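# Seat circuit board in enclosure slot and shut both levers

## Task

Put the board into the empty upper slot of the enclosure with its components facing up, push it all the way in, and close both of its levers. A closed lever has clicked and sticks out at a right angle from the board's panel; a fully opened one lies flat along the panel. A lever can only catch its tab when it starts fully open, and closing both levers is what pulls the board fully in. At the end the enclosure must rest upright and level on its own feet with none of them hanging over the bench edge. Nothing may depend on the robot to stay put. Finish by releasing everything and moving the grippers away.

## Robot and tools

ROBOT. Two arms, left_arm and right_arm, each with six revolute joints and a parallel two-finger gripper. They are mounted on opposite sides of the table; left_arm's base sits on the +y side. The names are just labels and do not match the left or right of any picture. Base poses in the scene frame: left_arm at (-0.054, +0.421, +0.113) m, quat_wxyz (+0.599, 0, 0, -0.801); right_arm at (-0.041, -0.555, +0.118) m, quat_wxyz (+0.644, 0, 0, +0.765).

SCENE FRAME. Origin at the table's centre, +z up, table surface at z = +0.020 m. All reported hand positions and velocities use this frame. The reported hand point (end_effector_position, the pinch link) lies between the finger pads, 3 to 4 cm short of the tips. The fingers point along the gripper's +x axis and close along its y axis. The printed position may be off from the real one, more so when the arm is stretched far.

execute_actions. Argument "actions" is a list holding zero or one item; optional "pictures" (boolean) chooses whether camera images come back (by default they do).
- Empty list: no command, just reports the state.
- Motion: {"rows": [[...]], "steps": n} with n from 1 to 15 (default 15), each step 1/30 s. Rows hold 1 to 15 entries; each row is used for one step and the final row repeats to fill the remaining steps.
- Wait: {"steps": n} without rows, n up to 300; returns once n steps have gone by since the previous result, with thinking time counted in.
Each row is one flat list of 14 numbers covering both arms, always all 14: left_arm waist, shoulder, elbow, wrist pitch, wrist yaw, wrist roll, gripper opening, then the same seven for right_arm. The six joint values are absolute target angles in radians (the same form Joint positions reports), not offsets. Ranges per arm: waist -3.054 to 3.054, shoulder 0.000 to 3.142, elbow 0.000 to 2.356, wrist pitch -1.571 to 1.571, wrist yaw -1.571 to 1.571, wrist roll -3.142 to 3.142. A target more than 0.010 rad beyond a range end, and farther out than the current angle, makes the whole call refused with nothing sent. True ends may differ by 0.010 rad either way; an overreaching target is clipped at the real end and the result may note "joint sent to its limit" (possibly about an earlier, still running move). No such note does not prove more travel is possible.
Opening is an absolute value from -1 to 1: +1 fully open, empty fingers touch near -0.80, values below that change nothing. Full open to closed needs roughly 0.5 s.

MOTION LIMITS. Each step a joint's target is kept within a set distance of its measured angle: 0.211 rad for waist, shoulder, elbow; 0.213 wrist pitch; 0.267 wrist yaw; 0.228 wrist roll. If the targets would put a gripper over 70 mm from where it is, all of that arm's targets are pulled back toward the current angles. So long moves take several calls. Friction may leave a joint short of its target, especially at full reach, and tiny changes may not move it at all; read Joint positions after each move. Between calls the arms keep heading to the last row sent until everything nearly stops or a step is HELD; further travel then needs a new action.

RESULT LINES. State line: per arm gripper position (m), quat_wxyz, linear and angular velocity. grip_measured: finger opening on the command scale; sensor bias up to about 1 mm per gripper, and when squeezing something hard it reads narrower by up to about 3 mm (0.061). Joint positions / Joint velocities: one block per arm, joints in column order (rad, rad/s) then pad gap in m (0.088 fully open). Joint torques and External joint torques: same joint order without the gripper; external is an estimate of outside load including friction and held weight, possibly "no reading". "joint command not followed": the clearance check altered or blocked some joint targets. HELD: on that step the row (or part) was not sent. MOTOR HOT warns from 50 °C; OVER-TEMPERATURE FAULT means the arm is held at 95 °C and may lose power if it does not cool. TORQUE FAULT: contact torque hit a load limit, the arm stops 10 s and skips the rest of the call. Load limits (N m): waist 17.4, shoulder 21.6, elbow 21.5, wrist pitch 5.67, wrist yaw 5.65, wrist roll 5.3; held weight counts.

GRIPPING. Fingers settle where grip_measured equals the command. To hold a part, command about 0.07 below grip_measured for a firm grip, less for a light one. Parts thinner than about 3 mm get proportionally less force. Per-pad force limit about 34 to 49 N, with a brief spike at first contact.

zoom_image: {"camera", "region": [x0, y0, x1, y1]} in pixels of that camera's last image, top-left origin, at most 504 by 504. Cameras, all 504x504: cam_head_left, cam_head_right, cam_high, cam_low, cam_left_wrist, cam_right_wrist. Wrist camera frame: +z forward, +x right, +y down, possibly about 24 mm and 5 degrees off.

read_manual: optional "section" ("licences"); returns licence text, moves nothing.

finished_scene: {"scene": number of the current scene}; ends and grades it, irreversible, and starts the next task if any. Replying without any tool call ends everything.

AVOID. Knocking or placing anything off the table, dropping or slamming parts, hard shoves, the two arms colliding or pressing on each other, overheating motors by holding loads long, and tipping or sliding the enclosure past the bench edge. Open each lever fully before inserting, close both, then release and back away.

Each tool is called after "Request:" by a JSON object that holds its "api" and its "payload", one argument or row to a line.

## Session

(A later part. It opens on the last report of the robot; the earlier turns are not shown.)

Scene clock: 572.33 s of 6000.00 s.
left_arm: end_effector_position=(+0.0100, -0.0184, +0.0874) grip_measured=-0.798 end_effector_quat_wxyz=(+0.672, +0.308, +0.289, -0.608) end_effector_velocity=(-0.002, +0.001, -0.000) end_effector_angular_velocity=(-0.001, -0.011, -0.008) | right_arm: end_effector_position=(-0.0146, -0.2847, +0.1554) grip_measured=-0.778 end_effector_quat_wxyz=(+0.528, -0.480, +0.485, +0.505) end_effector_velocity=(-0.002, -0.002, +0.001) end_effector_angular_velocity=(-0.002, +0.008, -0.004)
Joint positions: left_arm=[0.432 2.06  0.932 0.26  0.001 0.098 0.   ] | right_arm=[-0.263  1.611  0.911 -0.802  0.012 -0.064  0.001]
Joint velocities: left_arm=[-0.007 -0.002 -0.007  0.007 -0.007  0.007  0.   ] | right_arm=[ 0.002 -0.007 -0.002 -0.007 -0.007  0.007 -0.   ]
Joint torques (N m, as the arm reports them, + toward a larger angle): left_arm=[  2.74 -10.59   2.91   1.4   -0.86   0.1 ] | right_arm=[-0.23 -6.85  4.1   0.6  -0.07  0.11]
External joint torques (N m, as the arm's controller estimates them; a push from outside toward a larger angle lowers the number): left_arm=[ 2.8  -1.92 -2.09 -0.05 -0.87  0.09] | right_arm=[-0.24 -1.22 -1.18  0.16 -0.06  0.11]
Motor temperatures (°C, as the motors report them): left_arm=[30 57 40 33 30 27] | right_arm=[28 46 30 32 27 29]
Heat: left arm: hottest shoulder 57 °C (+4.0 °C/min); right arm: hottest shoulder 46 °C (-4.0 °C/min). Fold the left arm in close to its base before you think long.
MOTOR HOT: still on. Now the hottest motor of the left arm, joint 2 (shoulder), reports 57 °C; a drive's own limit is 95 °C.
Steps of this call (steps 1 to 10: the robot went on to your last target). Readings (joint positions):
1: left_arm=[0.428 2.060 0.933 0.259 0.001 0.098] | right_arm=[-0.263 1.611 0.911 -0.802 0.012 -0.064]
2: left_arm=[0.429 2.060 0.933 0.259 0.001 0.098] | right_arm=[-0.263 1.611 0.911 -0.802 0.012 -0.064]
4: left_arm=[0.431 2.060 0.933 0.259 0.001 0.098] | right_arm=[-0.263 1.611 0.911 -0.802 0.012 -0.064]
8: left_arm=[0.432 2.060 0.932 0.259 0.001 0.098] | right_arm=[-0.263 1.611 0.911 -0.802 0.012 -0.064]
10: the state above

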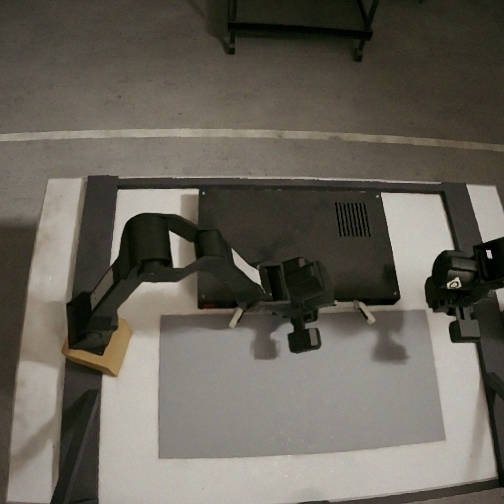

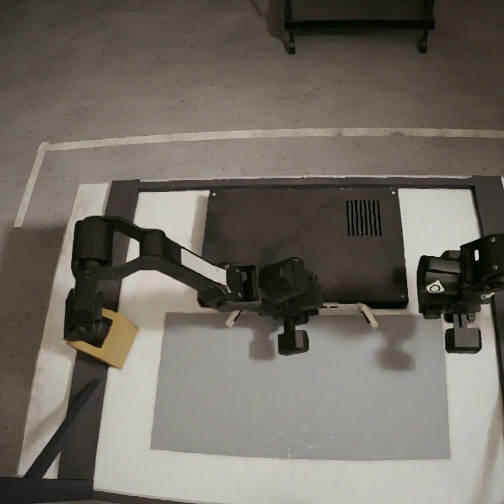

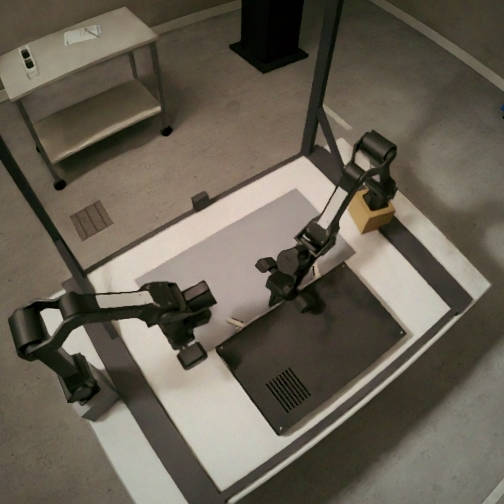

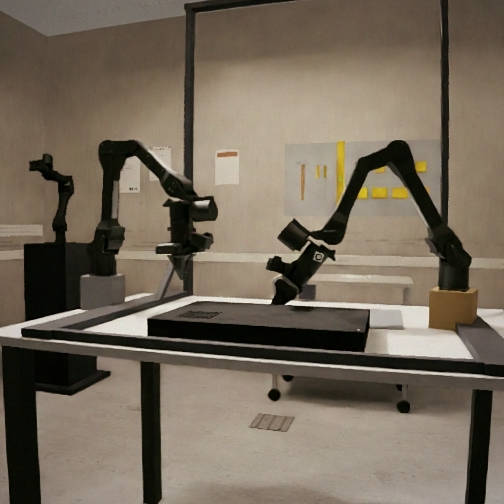

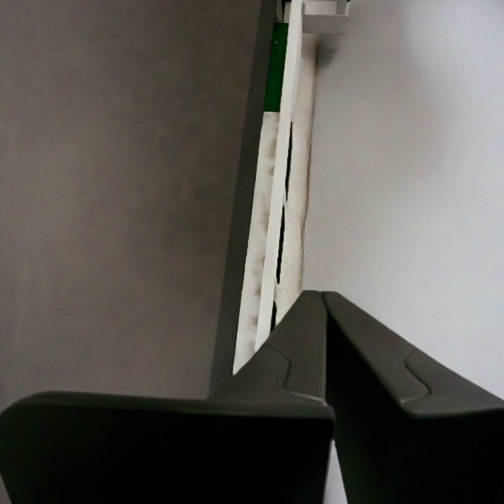

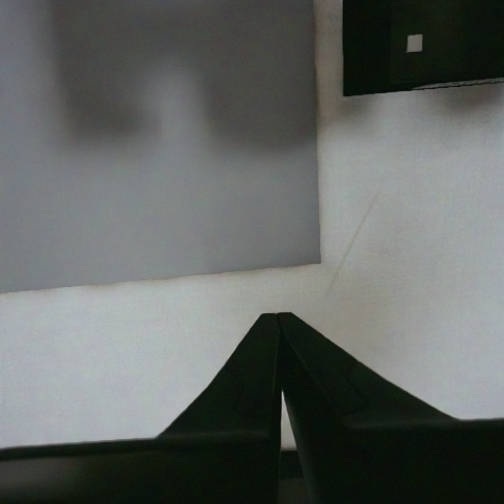

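Both ~55°. Reposition above outside positions.

Request:
{"api": "execute_actions", "payload": {
  "actions": [
    {"rows":[[0.42,2.05,0.92,0.26,0,0.1,-0.9,-0.265,1.62,0.92,-0.8,0.01,-0.06,-0.9],[0.4,2.02,0.91,0.26,0,0.1,-0.9,-0.265,1.64,0.94,-0.8,0.01,-0.06,-0.9],[0.4,1.97,0.9,0.26,0,0.1,-0.9,-0.265,1.66,0.96,-0.8,0.01,-0.06,-0.9],[0.4,1.91,0.89,0.26,0,0.1,-0.9,-0.265,1.68,0.98,-0.8,0.01,-0.06,-0.9],[0.4,1.85,0.88,0.24,0,0.1,-0.9,-0.265,1.7,1.0,-0.8,0.01,-0.06,-0.9],[0.4,1.79,0.87,0.2,0,0.1,-0.9,-0.265,1.72,1.02,-0.8,0.01,-0.06,-0.9],[0.41,1.73,0.86,0.14,0,0.11,-0.9,-0.265,1.74,1.04,-0.8,0.02,-0.06,-0.9],[0.42,1.67,0.85,0.06,0,0.12,-0.9,-0.265,1.76,1.06,-0.8,0.02,-0.06,-0.9],[0.43,1.61,0.84,-0.04,-0.01,0.13,-0.9,-0.265,1.78,1.08,-0.8,0.02,-0.07,-0.9],[0.44,1.56,0.83,-0.16,-0.02,0.14,-0.9,-0.265,1.8,1.1,-0.8,0.03,-0.07,-0.9],[0.445,1.52,0.82,-0.3,-0.03,0.15,-0.9,-0.265,1.82,1.12,-0.8,0.03,-0.07,-0.9],[0.445,1.5,0.8,-0.45,-0.03,0.15,-0.9,-0.265,1.84,1.14,-0.8,0.03,-0.07,-0.9],[0.445,1.5,0.78,-0.6,-0.03,0.15,-0.9,-0.265,1.86,1.16,-0.8,0.03,-0.07,-0.9],[0.445,1.5,0.76,-0.75,-0.03,0.15,-0.9,-0.265,1.88,1.18,-0.82,0.03,-0.07,-0.9],[0.445,1.5,0.752,-0.84,-0.03,0.15,-0.9,-0.265,1.9,1.2,-0.85,0.03,-0.07,-0.9]]}
  ],
  "pictures": false
}}

Request:
{"api": "execute_actions", "payload": {
  "actions": [
    {"steps":15}
  ],
  "pictures": false
}}

Request:
{"api": "execute_actions", "payload": {
  "actions": [
    {"rows":[[0.445,1.53,0.752,-0.81,-0.03,0.15,-0.9,-0.265,1.93,1.21,-0.85,0.03,-0.07,-0.9],[0.445,1.56,0.752,-0.78,-0.03,0.15,-0.9,-0.265,1.96,1.22,-0.84,0.03,-0.07,-0.9],[0.445,1.59,0.752,-0.755,-0.03,0.15,-0.9,-0.265,1.99,1.235,-0.83,0.03,-0.07,-0.9],[0.445,1.62,0.752,-0.725,-0.03,0.15,-0.9,-0.265,2.02,1.25,-0.82,0.03,-0.07,-0.9],[0.445,1.65,0.752,-0.695,-0.03,0.15,-0.9,-0.265,2.05,1.26,-0.8,0.03,-0.07,-0.9],[0.445,1.68,0.752,-0.665,-0.03,0.15,-0.9,-0.265,2.08,1.275,-0.785,0.03,-0.07,-0.9],[0.445,1.71,0.752,-0.635,-0.03,0.15,-0.9,-0.265,2.105,1.285,-0.77,0.03,-0.07,-0.9],[0.445,1.74,0.752,-0.605,-0.03,0.15,-0.9,-0.265,2.13,1.295,-0.755,0.03,-0.07,-0.9],[0.445,1.765,0.752,-0.58,-0.03,0.15,-0.9,-0.265,2.15,1.305,-0.74,0.03,-0.07,-0.9],[0.445,1.785,0.752,-0.56,-0.03,0.15,-0.9,-0.265,2.17,1.31,-0.73,0.03,-0.07,-0.9]]}
  ]
}}

Scene clock: 606.60 s of 6000.00 s.
left_arm: end_effector_position=(+0.0054, +0.0637, +0.1954) grip_measured=-0.798 end_effector_quat_wxyz=(+0.665, +0.341, +0.294, -0.596) end_effector_velocity=(-0.049, +0.422, -0.264) end_effector_angular_velocity=(+1.816, +0.231, +0.025) | right_arm: end_effector_position=(-0.0073, -0.2270, +0.1467) grip_measured=-0.778 end_effector_quat_wxyz=(+0.529, -0.485, +0.484, +0.500) end_effector_velocity=(+0.009, +0.074, -0.035) end_effector_angular_velocity=(-0.368, +0.026, +0.004)
Joint positions: left_arm=[ 0.442  1.511  0.817 -0.23  -0.025  0.14   0.   ] | right_arm=[-0.263  1.839  1.141 -0.812  0.025 -0.064  0.001]
Joint velocities: left_arm=[ 0.032 -0.369 -0.447 -1.751 -0.037  0.037  0.   ] | right_arm=[-0.002  0.589  0.637 -0.418  0.007 -0.007  0.   ]
Joint torques (N m, as the arm reports them, + toward a larger angle): left_arm=[ 0.02 -4.2   2.5   0.47 -0.08  0.2 ] | right_arm=[-0.21 -6.29  5.73  0.04  0.11 -0.15]
External joint torques (N m, as the arm's controller estimates them; a push from outside toward a larger angle lowers the number): left_arm=[ 0.23 -0.54 -2.01 -0.49 -0.09  0.2 ] | right_arm=[-0.21  0.92  1.03 -0.22  0.11 -0.14]
Motor temperatures (°C, as the motors report them): left_arm=[30 61 37 34 30 27] | right_arm=[28 45 30 32 27 29]
Heat: left arm: hottest shoulder 61 °C (+5.0 °C/min); right arm: hottest shoulder 45 °C (-2.0 °C/min). Fold the left arm in close to its base before you think long.
MOTOR HOT: still on. Now the hottest motor of the left arm, joint 2 (shoulder), reports 61 °C; a drive's own limit is 95 °C.
Steps of this call (steps 1 to 15: the robot went on to your last target; steps 16 to 90: nothing new was sent; then 30.77 s passed at rest; steps 91 to 105: all 15 steps of this action). Readings (joint positions):
91: left_arm=[0.430 2.060 0.932 0.260 0.000 0.098] | right_arm=[-0.263 1.611 0.911 -0.802 0.012 -0.064]
92: left_arm=[0.427 2.056 0.931 0.260 -0.005 0.098] | right_arm=[-0.263 1.613 0.912 -0.802 0.012 -0.064]
94: left_arm=[0.419 2.022 0.915 0.256 -0.006 0.098] | right_arm=[-0.263 1.631 0.929 -0.802 0.012 -0.064]
98: left_arm=[0.408 1.838 0.881 0.172 -0.002 0.103] | right_arm=[-0.263 1.702 1.001 -0.802 0.012 -0.064]
105: the state above

Scene clock: 607.10 s of 6000.00 s.
left_arm: end_effector_position=(-0.0156, +0.2018, +0.1396) grip_measured=-0.798 end_effector_quat_wxyz=(+0.508, +0.506, +0.498, -0.489) end_effector_velocity=(-0.005, +0.034, +0.000) end_effector_angular_velocity=(+0.153, +0.017, -0.010) | right_arm: end_effector_position=(-0.0067, -0.2227, +0.1426) grip_measured=-0.778 end_effector_quat_wxyz=(+0.520, -0.494, +0.494, +0.492) end_effector_velocity=(+0.000, +0.004, -0.001) end_effector_angular_velocity=(+0.017, +0.006, +0.005)
Joint positions: left_arm=[ 0.442  1.505  0.76  -0.828 -0.027  0.145  0.   ] | right_arm=[-0.263  1.887  1.189 -0.847  0.027 -0.064  0.001]
Joint velocities: left_arm=[-0.002 -0.002 -0.002 -0.154 -0.007  0.007  0.   ] | right_arm=[-0.002  0.002 -0.002  0.022 -0.007 -0.007 -0.   ]
Joint torques (N m, as the arm reports them, + toward a larger angle): left_arm=[ 0.26 -6.08  3.7  -0.03 -0.13  0.2 ] | right_arm=[-0.23 -6.4   6.27  0.15  0.13 -0.17]
External joint torques (N m, as the arm's controller estimates them; a push from outside toward a larger angle lowers the number): left_arm=[ 0.25 -1.33 -1.61 -0.43 -0.12  0.21] | right_arm=[-0.27  1.16  1.04 -0.23  0.13 -0.17]
Motor temperatures (°C, as the motors report them): left_arm=[30 61 37 34 30 27] | right_arm=[28 45 30 32 27 29]
Heat: left arm: hottest shoulder 61 °C (+5.1 °C/min); right arm: hottest shoulder 45 °C (-2.0 °C/min). Fold the left arm in close to its base before you think long.
MOTOR HOT: still on. Now the hottest motor of the left arm, joint 2 (shoulder), reports 61 °C; a drive's own limit is 95 °C.
Steps of this call (steps 1 to 15: the robot went on to your last target). Readings (joint positions):
1: left_arm=[0.442 1.505 0.803 -0.291 -0.026 0.141] | right_arm=[-0.263 1.855 1.158 -0.821 0.026 -0.064]
2: left_arm=[0.442 1.504 0.791 -0.354 -0.026 0.143] | right_arm=[-0.263 1.867 1.169 -0.829 0.026 -0.064]
4: left_arm=[0.442 1.505 0.770 -0.482 -0.026 0.144] | right_arm=[-0.263 1.879 1.179 -0.839 0.027 -0.064]
8: left_arm=[0.442 1.505 0.764 -0.713 -0.027 0.144] | right_arm=[-0.263 1.886 1.185 -0.845 0.027 -0.064]
15: the state above

Scene clock: 607.60 s of 6000.00 s.
left_arm: end_effector_position=(-0.0113, +0.1742, +0.0819) grip_measured=-0.798 end_effector_quat_wxyz=(+0.505, +0.507, +0.500, -0.488) end_effector_velocity=(+0.004, -0.023, -0.014) end_effector_angular_velocity=(-0.079, -0.020, +0.019) | right_arm: end_effector_position=(-0.0040, -0.1937, +0.0761) grip_measured=-0.778 end_effector_quat_wxyz=(+0.504, -0.508, +0.509, +0.478) end_effector_velocity=(+0.002, +0.020, -0.015) end_effector_angular_velocity=(+0.042, +0.003, -0.010)
Joint positions: left_arm=[ 0.442  1.768  0.759 -0.573 -0.027  0.145  0.   ] | right_arm=[-0.263  2.155  1.291 -0.74   0.027 -0.064  0.001]
Joint velocities: left_arm=[-0.002  0.061  0.002  0.139 -0.007 -0.022  0.   ] | right_arm=[-0.002  0.066  0.042  0.066 -0.007  0.007 -0.   ]
Joint torques (N m, as the arm reports them, + toward a larger angle): left_arm=[ 0.25 -5.42  2.9   0.16 -0.13  0.2 ] | right_arm=[-0.21 -8.    6.13  0.55  0.13 -0.17]
External joint torques (N m, as the arm's controller estimates them; a push from outside toward a larger angle lowers the number): left_arm=[ 0.25  0.73 -1.68 -0.15 -0.11  0.2 ] | right_arm=[-0.16  1.41  1.07  0.22  0.12 -0.17]
Motor temperatures (°C, as the motors report them): left_arm=[30 61 37 34 30 27] | right_arm=[28 45 30 32 27 29]
Heat: left arm: hottest shoulder 61 °C (+5.0 °C/min); right arm: hottest shoulder 45 °C (-2.0 °C/min). Fold the left arm in close to its base before you think long.
MOTOR HOT: still on. Now the hottest motor of the left arm, joint 2 (shoulder), reports 61 °C; a drive's own limit is 95 °C.
Steps of this call (steps 1 to 15: all 15 steps of this action). Readings (joint positions):
1: left_arm=[0.442 1.507 0.760 -0.829 -0.027 0.145] | right_arm=[-0.263 1.892 1.191 -0.849 0.027 -0.064]
2: left_arm=[0.442 1.514 0.760 -0.819 -0.027 0.145] | right_arm=[-0.263 1.902 1.196 -0.849 0.027 -0.064]
4: left_arm=[0.442 1.546 0.760 -0.776 -0.027 0.145] | right_arm=[-0.263 1.940 1.217 -0.840 0.027 -0.064]
8: left_arm=[0.442 1.657 0.760 -0.676 -0.027 0.145] | right_arm=[-0.263 2.050 1.259 -0.791 0.027 -0.064]
15: the state above

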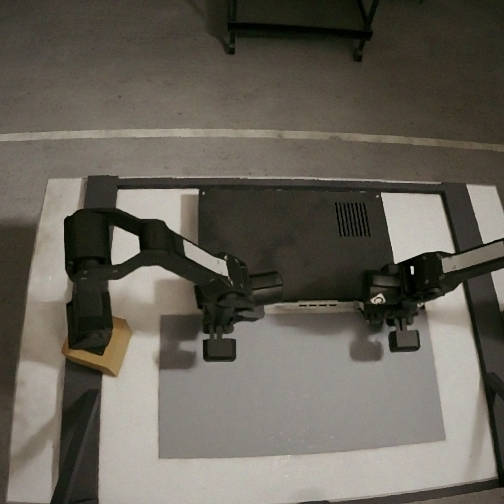

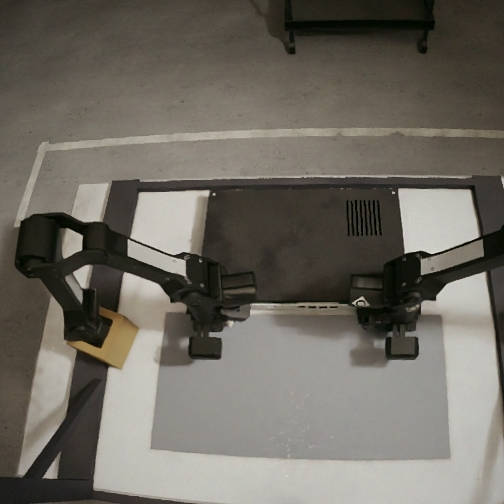

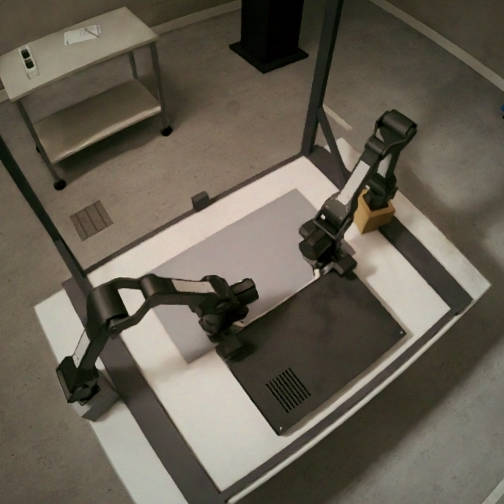

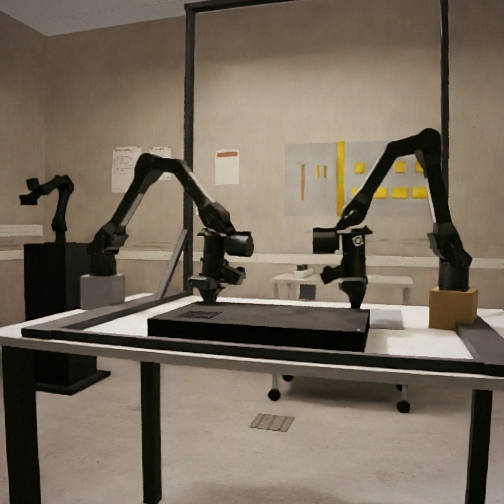

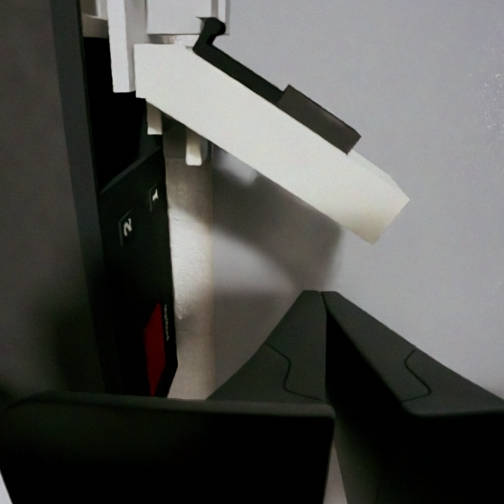

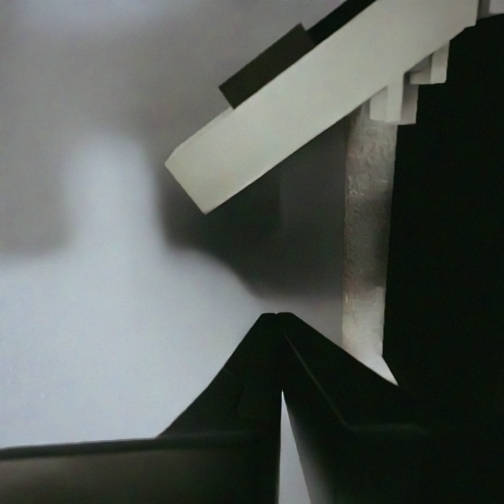

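Request:
{"api": "execute_actions", "payload": {
  "actions": [
    {"rows":[[0.443,1.8,0.775,-0.562,-0.03,0.15,-0.9,-0.263,2.185,1.335,-0.734,0.03,-0.07,-0.9],[0.441,1.81,0.79,-0.564,-0.03,0.15,-0.9,-0.262,2.196,1.352,-0.737,0.03,-0.07,-0.9],[0.439,1.82,0.805,-0.566,-0.03,0.15,-0.9,-0.26,2.207,1.37,-0.74,0.03,-0.07,-0.9],[0.437,1.83,0.82,-0.568,-0.03,0.15,-0.9,-0.259,2.218,1.387,-0.743,0.03,-0.07,-0.9],[0.435,1.84,0.835,-0.57,-0.03,0.15,-0.9,-0.257,2.229,1.405,-0.746,0.03,-0.07,-0.9],[0.432,1.85,0.85,-0.571,-0.03,0.145,-0.9,-0.255,2.24,1.422,-0.749,0.03,-0.07,-0.9],[0.429,1.86,0.865,-0.572,-0.03,0.14,-0.9,-0.252,2.251,1.44,-0.751,0.03,-0.07,-0.9],[0.426,1.87,0.88,-0.574,-0.03,0.14,-0.9,-0.249,2.262,1.457,-0.754,0.03,-0.07,-0.9],[0.423,1.88,0.895,-0.575,-0.03,0.14,-0.9,-0.246,2.273,1.475,-0.757,0.03,-0.07,-0.9]]}
  ]
}}

Scene clock: 617.83 s of 6000.00 s.
left_arm: end_effector_position=(-0.0109, +0.1458, +0.0785) grip_measured=-0.798 end_effector_quat_wxyz=(+0.503, +0.511, +0.495, -0.491) end_effector_velocity=(+0.005, +0.006, -0.001) end_effector_angular_velocity=(+0.056, -0.029, +0.009) | right_arm: end_effector_position=(-0.0037, -0.1558, +0.0737) grip_measured=-0.778 end_effector_quat_wxyz=(+0.513, -0.504, +0.495, +0.488) end_effector_velocity=(+0.002, -0.002, -0.003) end_effector_angular_velocity=(-0.032, -0.005, -0.010)
Joint positions: left_arm=[ 0.427  1.864  0.872 -0.586 -0.029  0.145  0.   ] | right_arm=[-0.253  2.253  1.451 -0.764  0.033 -0.065  0.001]
Joint velocities: left_arm=[ 0.002  0.022  0.022 -0.051 -0.037 -0.007  0.   ] | right_arm=[-0.002  0.022  0.027 -0.037  0.007  0.007  0.   ]
Joint torques (N m, as the arm reports them, + toward a larger angle): left_arm=[-0.42 -5.96  5.85  1.01 -0.06 -0.18] | right_arm=[ 0.52 -7.86  6.98  0.94 -0.12 -0.16]
External joint torques (N m, as the arm's controller estimates them; a push from outside toward a larger angle lowers the number): left_arm=[-0.46  0.74  1.44  0.69 -0.03 -0.18] | right_arm=[ 0.59  1.87  2.04  0.61 -0.14 -0.17]
Motor temperatures (°C, as the motors report them): left_arm=[30 57 37 33 29 27] | right_arm=[28 45 31 32 27 29]
Heat: left arm: hottest shoulder 57 °C (+0.0 °C/min); right arm: hottest shoulder 45 °C (-2.0 °C/min). Fold the left arm in close to its base before you think long.
MOTOR HOT: still on. Now the hottest motor of the left arm, joint 2 (shoulder), reports 57 °C; a drive's own limit is 95 °C.
Steps of this call (steps 1 to 30: the robot went on to your last target; steps 31 to 90: nothing new was sent; then 6.73 s passed at rest; steps 91 to 105: all 15 steps of this action). Readings (joint positions):
91: left_arm=[0.442 1.776 0.760 -0.562 -0.027 0.145] | right_arm=[-0.263 2.159 1.304 -0.733 0.027 -0.064]
92: left_arm=[0.442 1.780 0.763 -0.562 -0.027 0.145] | right_arm=[-0.263 2.164 1.312 -0.733 0.027 -0.064]
94: left_arm=[0.442 1.797 0.779 -0.564 -0.027 0.145] | right_arm=[-0.263 2.181 1.339 -0.735 0.027 -0.064]
98: left_arm=[0.436 1.834 0.833 -0.573 -0.027 0.145] | right_arm=[-0.260 2.221 1.405 -0.745 0.028 -0.064]
105: the state above

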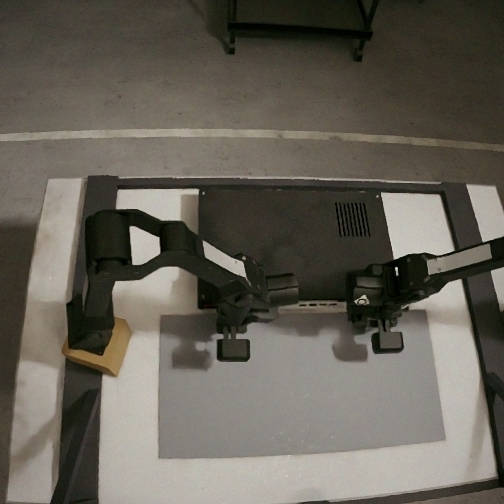

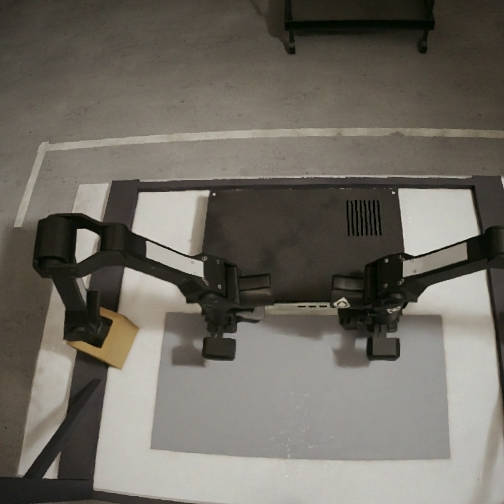

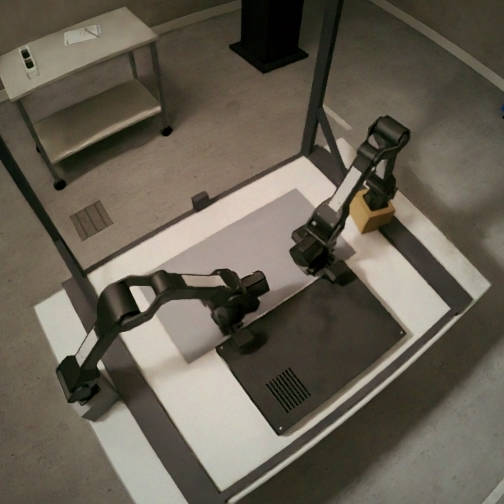

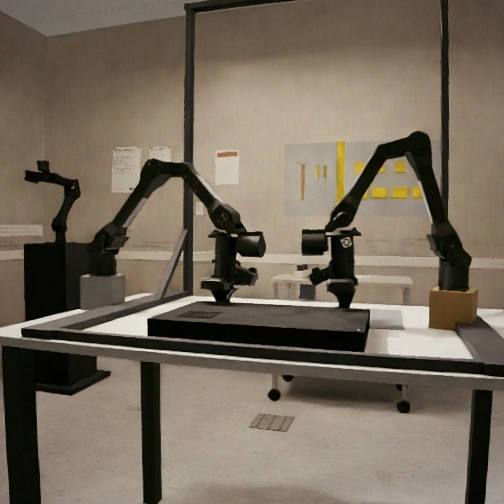

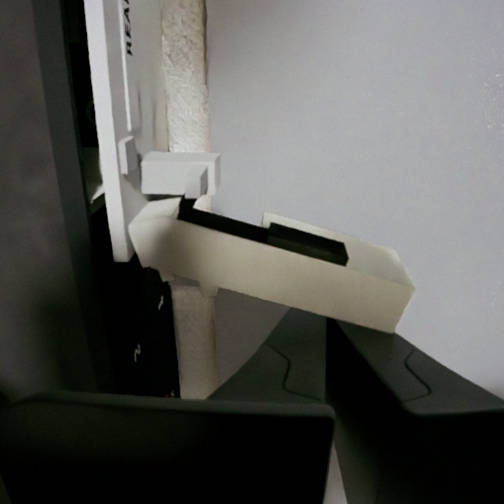

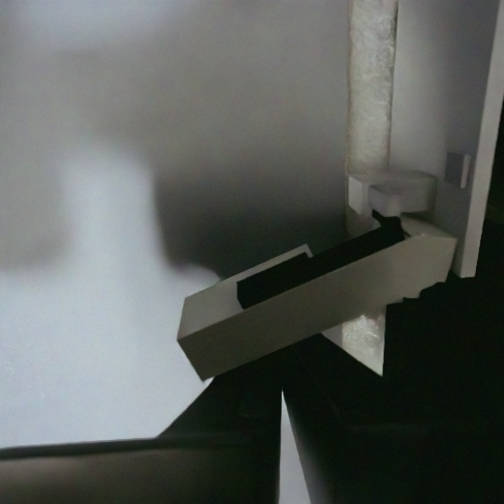

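Request:
{"api": "execute_actions", "payload": {
  "actions": [
    {"rows":[[0.42,1.888,0.906,-0.576,-0.03,0.14,-0.9,-0.244,2.28,1.487,-0.758,0.03,-0.07,-0.9],[0.417,1.896,0.917,-0.577,-0.03,0.14,-0.9,-0.241,2.287,1.499,-0.76,0.03,-0.07,-0.9],[0.414,1.904,0.928,-0.578,-0.03,0.135,-0.9,-0.239,2.294,1.511,-0.761,0.03,-0.07,-0.9],[0.411,1.912,0.939,-0.58,-0.03,0.13,-0.9,-0.236,2.301,1.523,-0.763,0.03,-0.07,-0.9],[0.408,1.92,0.95,-0.581,-0.03,0.13,-0.9,-0.233,2.308,1.535,-0.765,0.03,-0.07,-0.9],[0.404,1.928,0.962,-0.582,-0.03,0.125,-0.9,-0.23,2.316,1.547,-0.767,0.03,-0.07,-0.9],[0.4,1.936,0.974,-0.584,-0.03,0.12,-0.9,-0.227,2.323,1.558,-0.769,0.03,-0.07,-0.9],[0.397,1.945,0.985,-0.585,-0.03,0.12,-0.9,-0.225,2.33,1.57,-0.77,0.03,-0.07,-0.9]]}
  ]
}}

Scene clock: 629.07 s of 6000.00 s.
left_arm: end_effector_position=(-0.0132, +0.1341, +0.0731) grip_measured=-0.798 end_effector_quat_wxyz=(+0.497, +0.520, +0.500, -0.482) end_effector_velocity=(-0.003, +0.001, -0.000) end_effector_angular_velocity=(+0.006, +0.007, +0.015) | right_arm: end_effector_position=(-0.0051, -0.1414, +0.0696) grip_measured=-0.778 end_effector_quat_wxyz=(+0.511, -0.511, +0.490, +0.488) end_effector_velocity=(-0.005, -0.006, -0.001) end_effector_angular_velocity=(-0.035, +0.025, +0.010)
Joint positions: left_arm=[ 0.408  1.934  0.942 -0.616 -0.04   0.124  0.   ] | right_arm=[-0.243  2.309  1.533 -0.793  0.044 -0.069  0.001]
Joint velocities: left_arm=[-0.007  0.002  0.002 -0.007  0.007 -0.022  0.   ] | right_arm=[ 0.002  0.007  0.007 -0.037 -0.022 -0.007 -0.   ]
Joint torques (N m, as the arm reports them, + toward a larger angle): left_arm=[-1.02 -6.65  8.08  2.61  0.39 -0.13] | right_arm=[ 1.33 -7.99  8.44  1.95 -0.51 -0.02]
External joint torques (N m, as the arm's controller estimates them; a push from outside toward a larger angle lowers the number): left_arm=[-0.98  0.54  3.65  2.36  0.42 -0.13] | right_arm=[ 1.53  2.46  3.25  1.63 -0.53 -0.02]
Motor temperatures (°C, as the motors report them): left_arm=[29 55 39 34 29 27] | right_arm=[28 45 32 32 27 29]
Heat: left arm: hottest shoulder 55 °C (-1.0 °C/min); right arm: hottest shoulder 45 °C (-1.0 °C/min). Fold the left arm in close to its base before you think long.
MOTOR HOT: still on. Now the hottest motor of the left arm, joint 2 (shoulder), reports 55 °C; a drive's own limit is 95 °C.
Steps of this call (steps 1 to 15: the robot went on to your last target; steps 16 to 90: nothing new was sent; then 7.73 s passed at rest; steps 91 to 105: all 15 steps of this action). Readings (joint positions):
91: left_arm=[0.427 1.868 0.875 -0.589 -0.029 0.145] | right_arm=[-0.253 2.256 1.455 -0.768 0.033 -0.065]
92: left_arm=[0.426 1.871 0.879 -0.592 -0.030 0.145] | right_arm=[-0.253 2.258 1.459 -0.772 0.033 -0.065]
94: left_arm=[0.424 1.882 0.890 -0.602 -0.033 0.144] | right_arm=[-0.252 2.267 1.471 -0.782 0.036 -0.066]
98: left_arm=[0.415 1.912 0.916 -0.622 -0.039 0.134] | right_arm=[-0.251 2.289 1.500 -0.806 0.042 -0.068]
105: the state above

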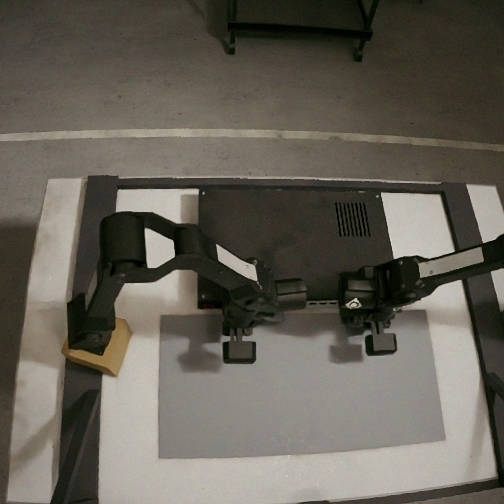

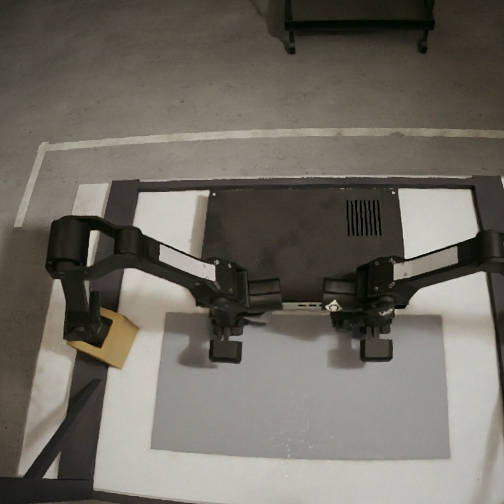

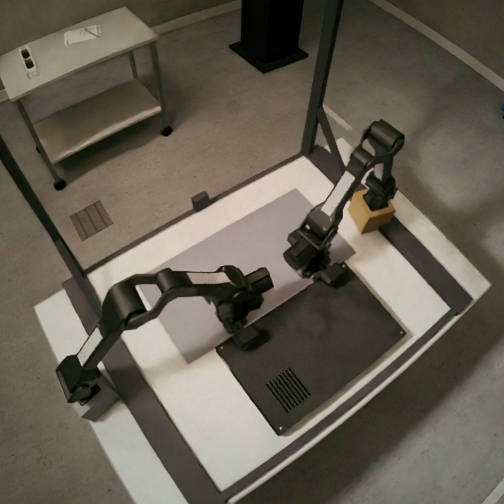

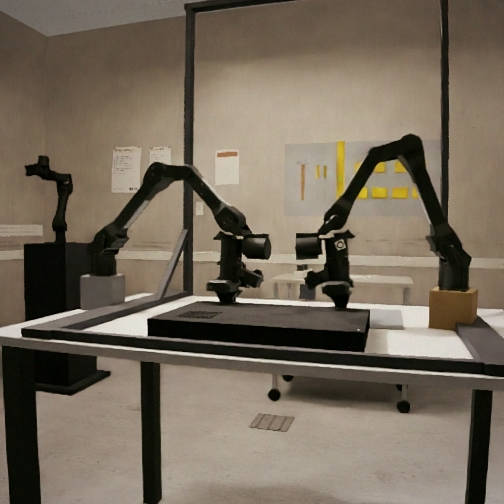

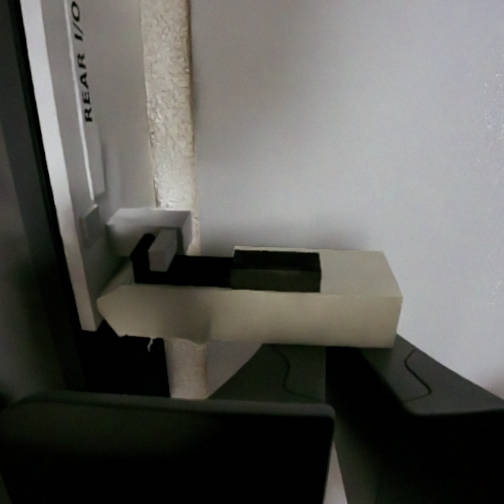

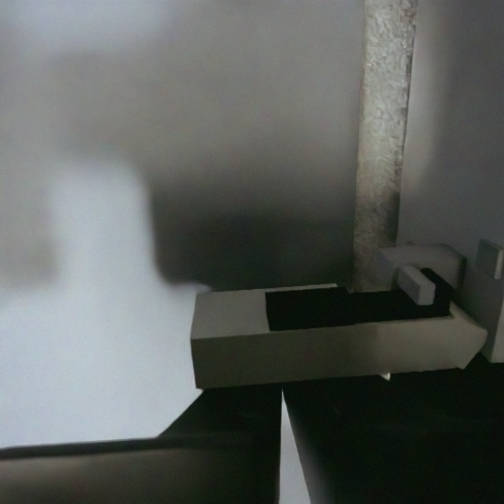

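Nearly; a bit more, mostly right.

Request:
{"api": "execute_actions", "payload": {
  "actions": [
    {"rows":[[0.395,1.945,0.99,-0.58,-0.03,0.12,-0.9,-0.222,2.333,1.58,-0.765,0.03,-0.07,-0.9],[0.393,1.945,0.995,-0.575,-0.03,0.12,-0.9,-0.218,2.336,1.59,-0.76,0.03,-0.07,-0.9],[0.393,1.945,0.995,-0.575,-0.03,0.12,-0.9,-0.215,2.34,1.6,-0.755,0.03,-0.07,-0.9]]}
  ]
}}

Scene clock: 636.70 s of 6000.00 s.
left_arm: end_effector_position=(-0.0132, +0.1333, +0.0733) grip_measured=-0.798 end_effector_quat_wxyz=(+0.498, +0.520, +0.500, -0.482) end_effector_velocity=(-0.000, +0.007, -0.000) end_effector_angular_velocity=(+0.028, -0.004, -0.010) | right_arm: end_effector_position=(-0.0051, -0.1402, +0.0696) grip_measured=-0.778 end_effector_quat_wxyz=(+0.510, -0.512, +0.489, +0.487) end_effector_velocity=(+0.000, +0.002, +0.002) end_effector_angular_velocity=(+0.013, +0.006, -0.010)
Joint positions: left_arm=[ 0.407  1.935  0.945 -0.617 -0.041  0.123  0.   ] | right_arm=[-0.242  2.316  1.544 -0.801  0.047 -0.069  0.001]
Joint velocities: left_arm=[-0.002 -0.002 -0.007 -0.022 -0.007  0.007  0.   ] | right_arm=[-0.002 -0.007 -0.002  0.007 -0.007  0.007  0.   ]
Joint torques (N m, as the arm reports them, + toward a larger angle): left_arm=[-1.41 -6.75  8.93  3.51  0.43 -0.12] | right_arm=[ 1.97 -7.58 10.42  3.62 -0.62 -0.02]
External joint torques (N m, as the arm's controller estimates them; a push from outside toward a larger angle lowers the number): left_arm=[-1.41  0.4   4.57  3.24  0.46 -0.12] | right_arm=[ 1.97  2.63  5.35  3.27 -0.64 -0.02]
Motor temperatures (°C, as the motors report them): left_arm=[29 54 42 36 29 27] | right_arm=[28 46 33 34 27 29]
Heat: left arm: hottest shoulder 54 °C (-4.0 °C/min); right arm: hottest shoulder 46 °C (+1.0 °C/min). Fold the left arm in close to its base before you think long.
MOTOR HOT: still on. Now the hottest motor of the left arm, joint 2 (shoulder), reports 54 °C; a drive's own limit is 95 °C.
Steps of this call (steps 1 to 15: the robot went on to your last target; steps 16 to 90: nothing new was sent; then 4.13 s passed at rest; steps 91 to 105: all 15 steps of this action). Readings (joint positions):
91: left_arm=[0.408 1.934 0.943 -0.616 -0.040 0.124] | right_arm=[-0.243 2.311 1.536 -0.795 0.044 -0.069]
92: left_arm=[0.407 1.934 0.944 -0.617 -0.040 0.124] | right_arm=[-0.243 2.312 1.538 -0.796 0.044 -0.069]
94: left_arm=[0.407 1.935 0.945 -0.617 -0.040 0.123] | right_arm=[-0.242 2.315 1.543 -0.800 0.045 -0.069]
98: left_arm=[0.407 1.935 0.945 -0.617 -0.041 0.123] | right_arm=[-0.242 2.316 1.544 -0.801 0.046 -0.069]
105: the state above

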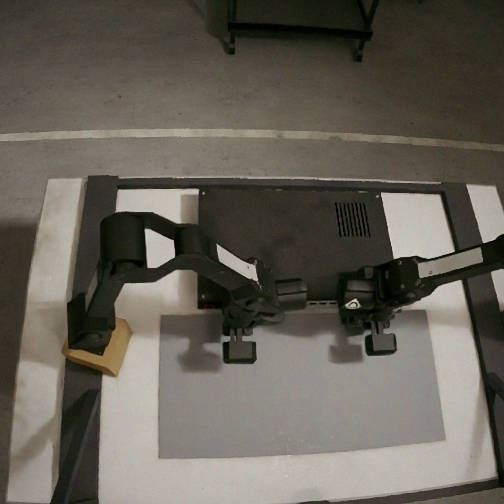

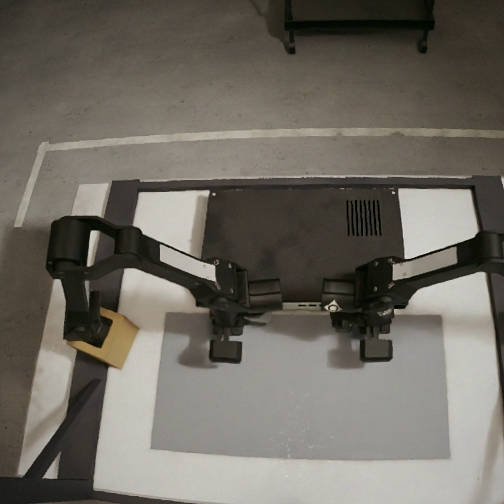

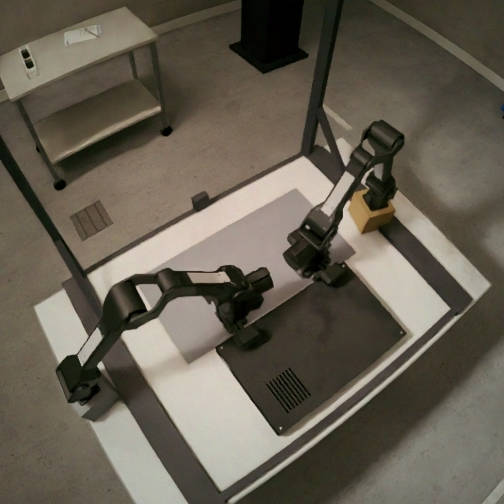

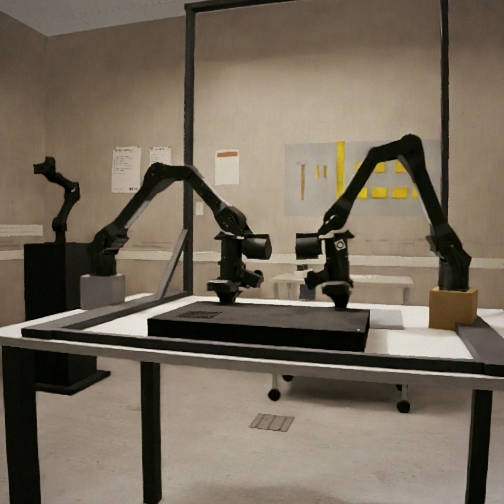

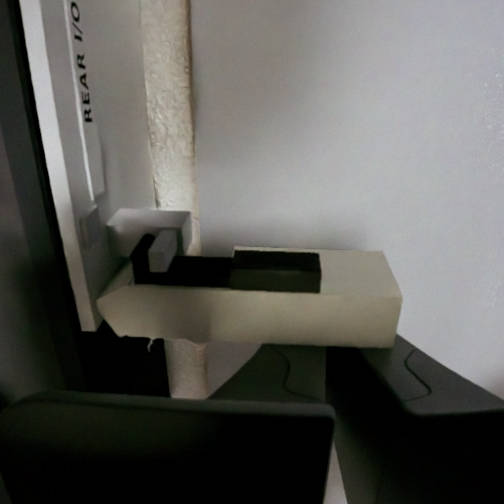

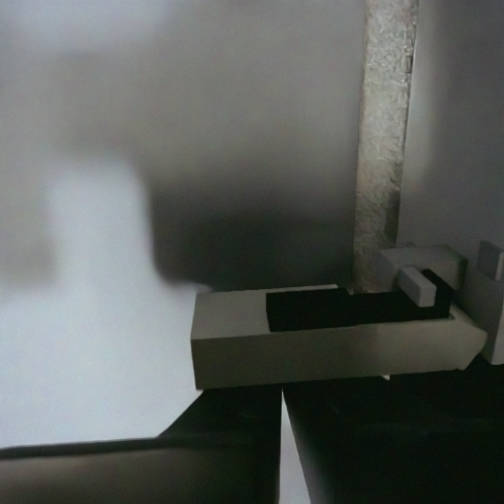

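Both at hard stops. Back off.

Request:
{"api": "execute_actions", "payload": {
  "actions": [
    {"rows":[[0.4,1.92,0.95,-0.6,-0.03,0.12,-0.9,-0.235,2.31,1.55,-0.78,0.03,-0.07,-0.9],[0.405,1.89,0.91,-0.6,-0.03,0.12,-0.9,-0.24,2.28,1.5,-0.78,0.03,-0.07,-0.9],[0.41,1.86,0.88,-0.6,-0.03,0.12,-0.9,-0.24,2.25,1.46,-0.78,0.03,-0.07,-0.9],[0.41,1.83,0.85,-0.6,-0.03,0.12,-0.9,-0.24,2.22,1.42,-0.78,0.03,-0.07,-0.9],[0.41,1.8,0.82,-0.6,-0.03,0.12,-0.9,-0.24,2.18,1.38,-0.78,0.03,-0.07,-0.9],[0.41,1.75,0.8,-0.6,-0.03,0.12,-0.9,-0.24,2.13,1.34,-0.78,0.03,-0.07,-0.9],[0.41,1.69,0.78,-0.62,-0.03,0.12,-0.9,-0.24,2.07,1.3,-0.78,0.03,-0.07,-0.9],[0.41,1.62,0.76,-0.65,-0.03,0.12,-0.9,-0.24,2.0,1.26,-0.78,0.03,-0.07,-0.9],[0.41,1.55,0.74,-0.68,-0.03,0.12,-0.9,-0.24,1.92,1.21,-0.78,0.03,-0.07,-0.9],[0.41,1.48,0.72,-0.7,-0.03,0.12,-0.9,-0.24,1.84,1.16,-0.78,0.03,-0.07,-0.9],[0.41,1.41,0.7,-0.7,-0.03,0.12,-0.9,-0.24,1.76,1.11,-0.78,0.03,-0.07,-0.9],[0.41,1.34,0.68,-0.7,-0.03,0.12,-0.9,-0.24,1.68,1.06,-0.78,0.03,-0.07,-0.9],[0.41,1.27,0.66,-0.7,-0.03,0.12,-0.9,-0.24,1.6,1.0,-0.78,0.03,-0.07,-0.9],[0.41,1.2,0.64,-0.7,-0.03,0.12,-0.9,-0.24,1.52,0.94,-0.78,0.03,-0.07,-0.9],[0.41,1.1,0.6,-0.7,-0.03,0.12,-0.9,-0.24,1.4,0.85,-0.78,0.03,-0.07,-0.9]]}
  ],
  "pictures": false
}}

Request:
{"api": "execute_actions", "payload": {
  "actions": [
    {"steps":20}
  ]
}}

Request:
{"api": "zoom_image", "payload": {
  "camera": "cam_head_left",
  "region": [180, 260, 420, 360]
}}

Scene clock: 652.40 s of 6000.00 s.
left_arm: end_effector_position=(-0.0205, +0.1853, +0.1559) grip_measured=-0.798 end_effector_quat_wxyz=(+0.564, +0.459, +0.431, -0.534) end_effector_velocity=(-0.013, +0.114, +0.201) end_effector_angular_velocity=(-1.094, -0.135, +0.021) | right_arm: end_effector_position=(-0.0149, -0.2464, +0.1491) grip_measured=-0.778 end_effector_quat_wxyz=(+0.529, -0.489, +0.471, +0.510) end_effector_velocity=(-0.029, -0.410, +0.136) end_effector_angular_velocity=(+0.198, -0.007, +0.005)
Joint positions: left_arm=[ 0.408  1.351  0.682 -0.687 -0.033  0.123  0.   ] | right_arm=[-0.241  1.75   1.039 -0.778  0.032 -0.069  0.001]
Joint velocities: left_arm=[-0.002 -1.81  -0.701 -0.007 -0.007 -0.022  0.   ] | right_arm=[-0.002 -1.839 -1.634 -0.007 -0.007 -0.007 -0.   ]
Joint torques (N m, as the arm reports them, + toward a larger angle): left_arm=[ 0.21 -4.94  2.81 -0.02  0.1  -0.12] | right_arm=[-0.01 -6.8   2.89  0.28 -0.07 -0.02]
External joint torques (N m, as the arm's controller estimates them; a push from outside toward a larger angle lowers the number): left_arm=[ 0.22 -1.49 -1.92 -0.44  0.12 -0.11] | right_arm=[ 0.   -1.22 -1.18  0.06 -0.08 -0.02]
Motor temperatures (°C, as the motors report them): left_arm=[29 53 47 44 29 27] | right_arm=[28 46 36 45 27 29]
Heat: left arm: hottest shoulder 53 °C (-7.1 °C/min); right arm: hottest shoulder 46 °C (+1.0 °C/min). Fold the left arm in close to its base before you think long.
MOTOR HOT: still on. Now the hottest motor of the left arm, joint 2 (shoulder), reports 53 °C; a drive's own limit is 95 °C.
Steps of this call (steps 1 to 15: the robot went on to your last target; steps 16 to 90: nothing new was sent; then 12.20 s passed at rest; steps 91 to 105: all 15 steps of this action). Readings (joint positions):
91: left_arm=[0.407 1.935 0.945 -0.618 -0.041 0.123] | right_arm=[-0.242 2.316 1.544 -0.803 0.046 -0.069]
92: left_arm=[0.407 1.931 0.937 -0.614 -0.041 0.123] | right_arm=[-0.243 2.312 1.536 -0.797 0.045 -0.069]
94: left_arm=[0.408 1.904 0.910 -0.594 -0.035 0.123] | right_arm=[-0.244 2.288 1.500 -0.771 0.036 -0.069]
98: left_arm=[0.408 1.764 0.824 -0.613 -0.033 0.123] | right_arm=[-0.241 2.162 1.360 -0.777 0.032 -0.069]
105: the state above

Scene clock: 653.07 s of 6000.00 s.
left_arm: end_effector_position=(-0.0219, +0.1966, +0.1869) grip_measured=-0.798 end_effector_quat_wxyz=(+0.604, +0.417, +0.380, -0.563) end_effector_velocity=(+0.000, +0.002, -0.001) end_effector_angular_velocity=(+0.008, -0.003, +0.007) | right_arm: end_effector_position=(-0.0176, -0.2854, +0.1936) grip_measured=-0.778 end_effector_quat_wxyz=(+0.569, -0.448, +0.425, +0.543) end_effector_velocity=(+0.001, -0.005, -0.001) end_effector_angular_velocity=(-0.023, -0.000, +0.030)
Joint positions: left_arm=[ 0.408  1.106  0.614 -0.698 -0.033  0.123  0.   ] | right_arm=[-0.241  1.41   0.862 -0.78   0.032 -0.069  0.001]
Joint velocities: left_arm=[-0.002 -0.002 -0.002 -0.007 -0.007 -0.007  0.   ] | right_arm=[-0.007 -0.002 -0.002 -0.022 -0.007 -0.037 -0.   ]
Joint torques (N m, as the arm reports them, + toward a larger angle): left_arm=[ 0.22 -4.23  4.04  0.7   0.1  -0.12] | right_arm=[ 0.   -5.93  4.6   0.72 -0.07 -0.02]
External joint torques (N m, as the arm's controller estimates them; a push from outside toward a larger angle lowers the number): left_arm=[ 0.22 -1.32 -2.36 -0.3   0.12 -0.12] | right_arm=[ 0.02 -1.33 -1.2   0.   -0.09 -0.02]
Motor temperatures (°C, as the motors report them): left_arm=[29 53 47 44 29 27] | right_arm=[28 46 36 45 27 29]
Heat: left arm: hottest shoulder 53 °C (-7.0 °C/min); right arm: hottest shoulder 46 °C (+1.0 °C/min). Fold the left arm in close to its base before you think long.
MOTOR HOT: still on. Now the hottest motor of the left arm, joint 2 (shoulder), reports 53 °C; a drive's own limit is 95 °C.
Steps of this call (steps 1 to 20: the robot went on to your last target). Readings (joint positions):
1: left_arm=[0.408 1.291 0.662 -0.692 -0.033 0.123] | right_arm=[-0.241 1.689 0.986 -0.779 0.032 -0.069]
2: left_arm=[0.408 1.236 0.645 -0.698 -0.033 0.123] | right_arm=[-0.241 1.632 0.943 -0.784 0.032 -0.069]
4: left_arm=[0.408 1.160 0.628 -0.700 -0.033 0.123] | right_arm=[-0.241 1.531 0.889 -0.787 0.032 -0.069]
8: left_arm=[0.408 1.115 0.620 -0.698 -0.033 0.123] | right_arm=[-0.241 1.422 0.876 -0.780 0.032 -0.069]
20: the state above

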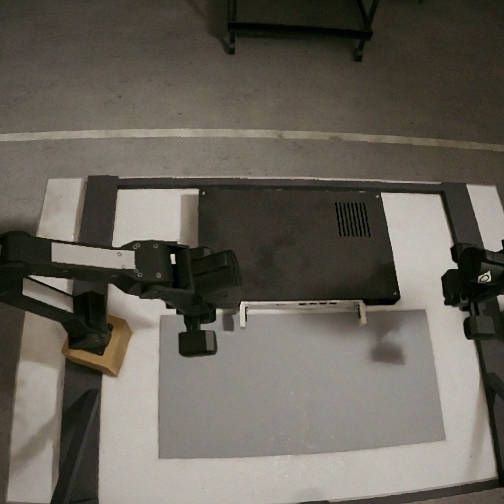

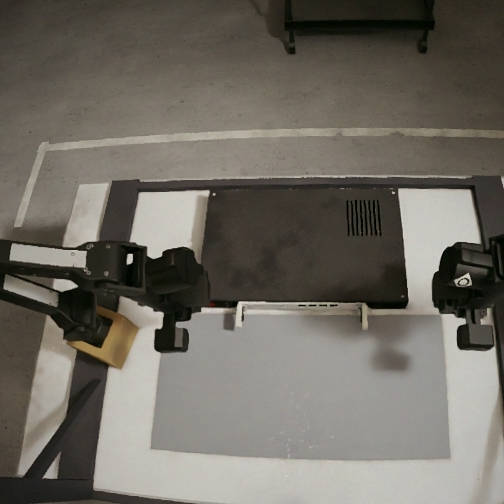

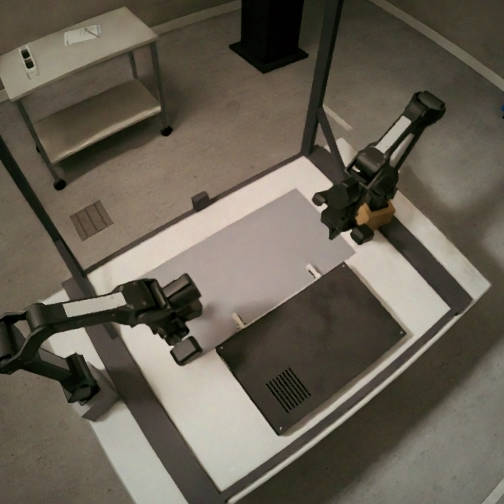

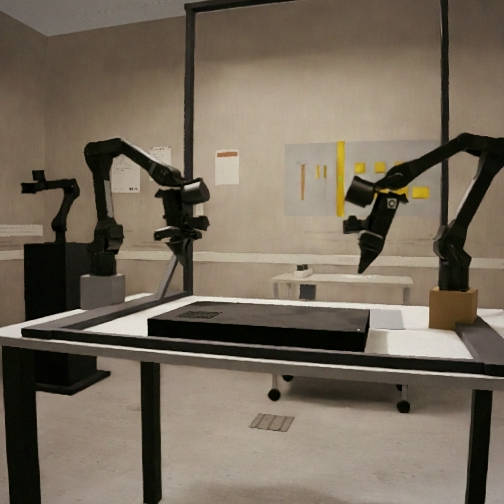

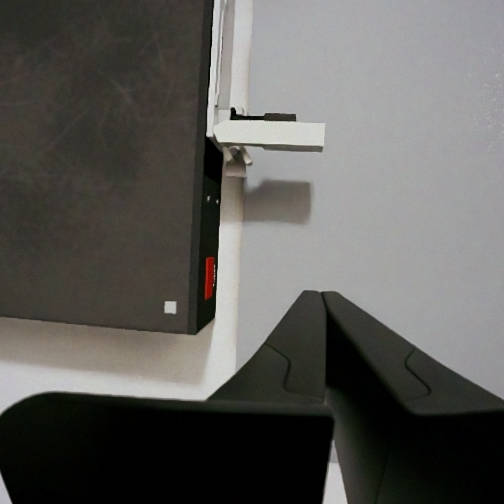

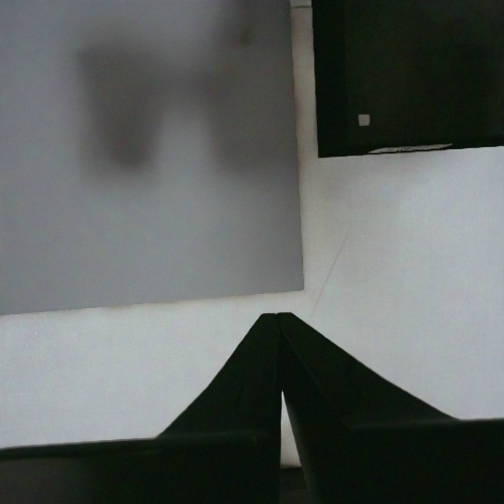

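Region (180, 260, 420, 360) of cam_head_left's 504x504 image, scaled by 2.100, with more detail than that image has; it fills the top 210 rows of this view, and the rest is white.

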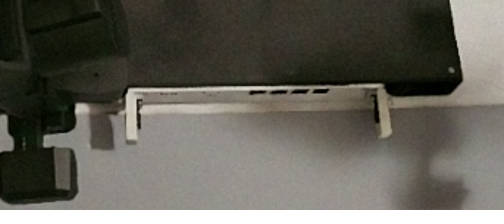

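Request:
{"api": "finished_scene", "payload": {
  "scene": 2
}}

The scene is finished: the task was done.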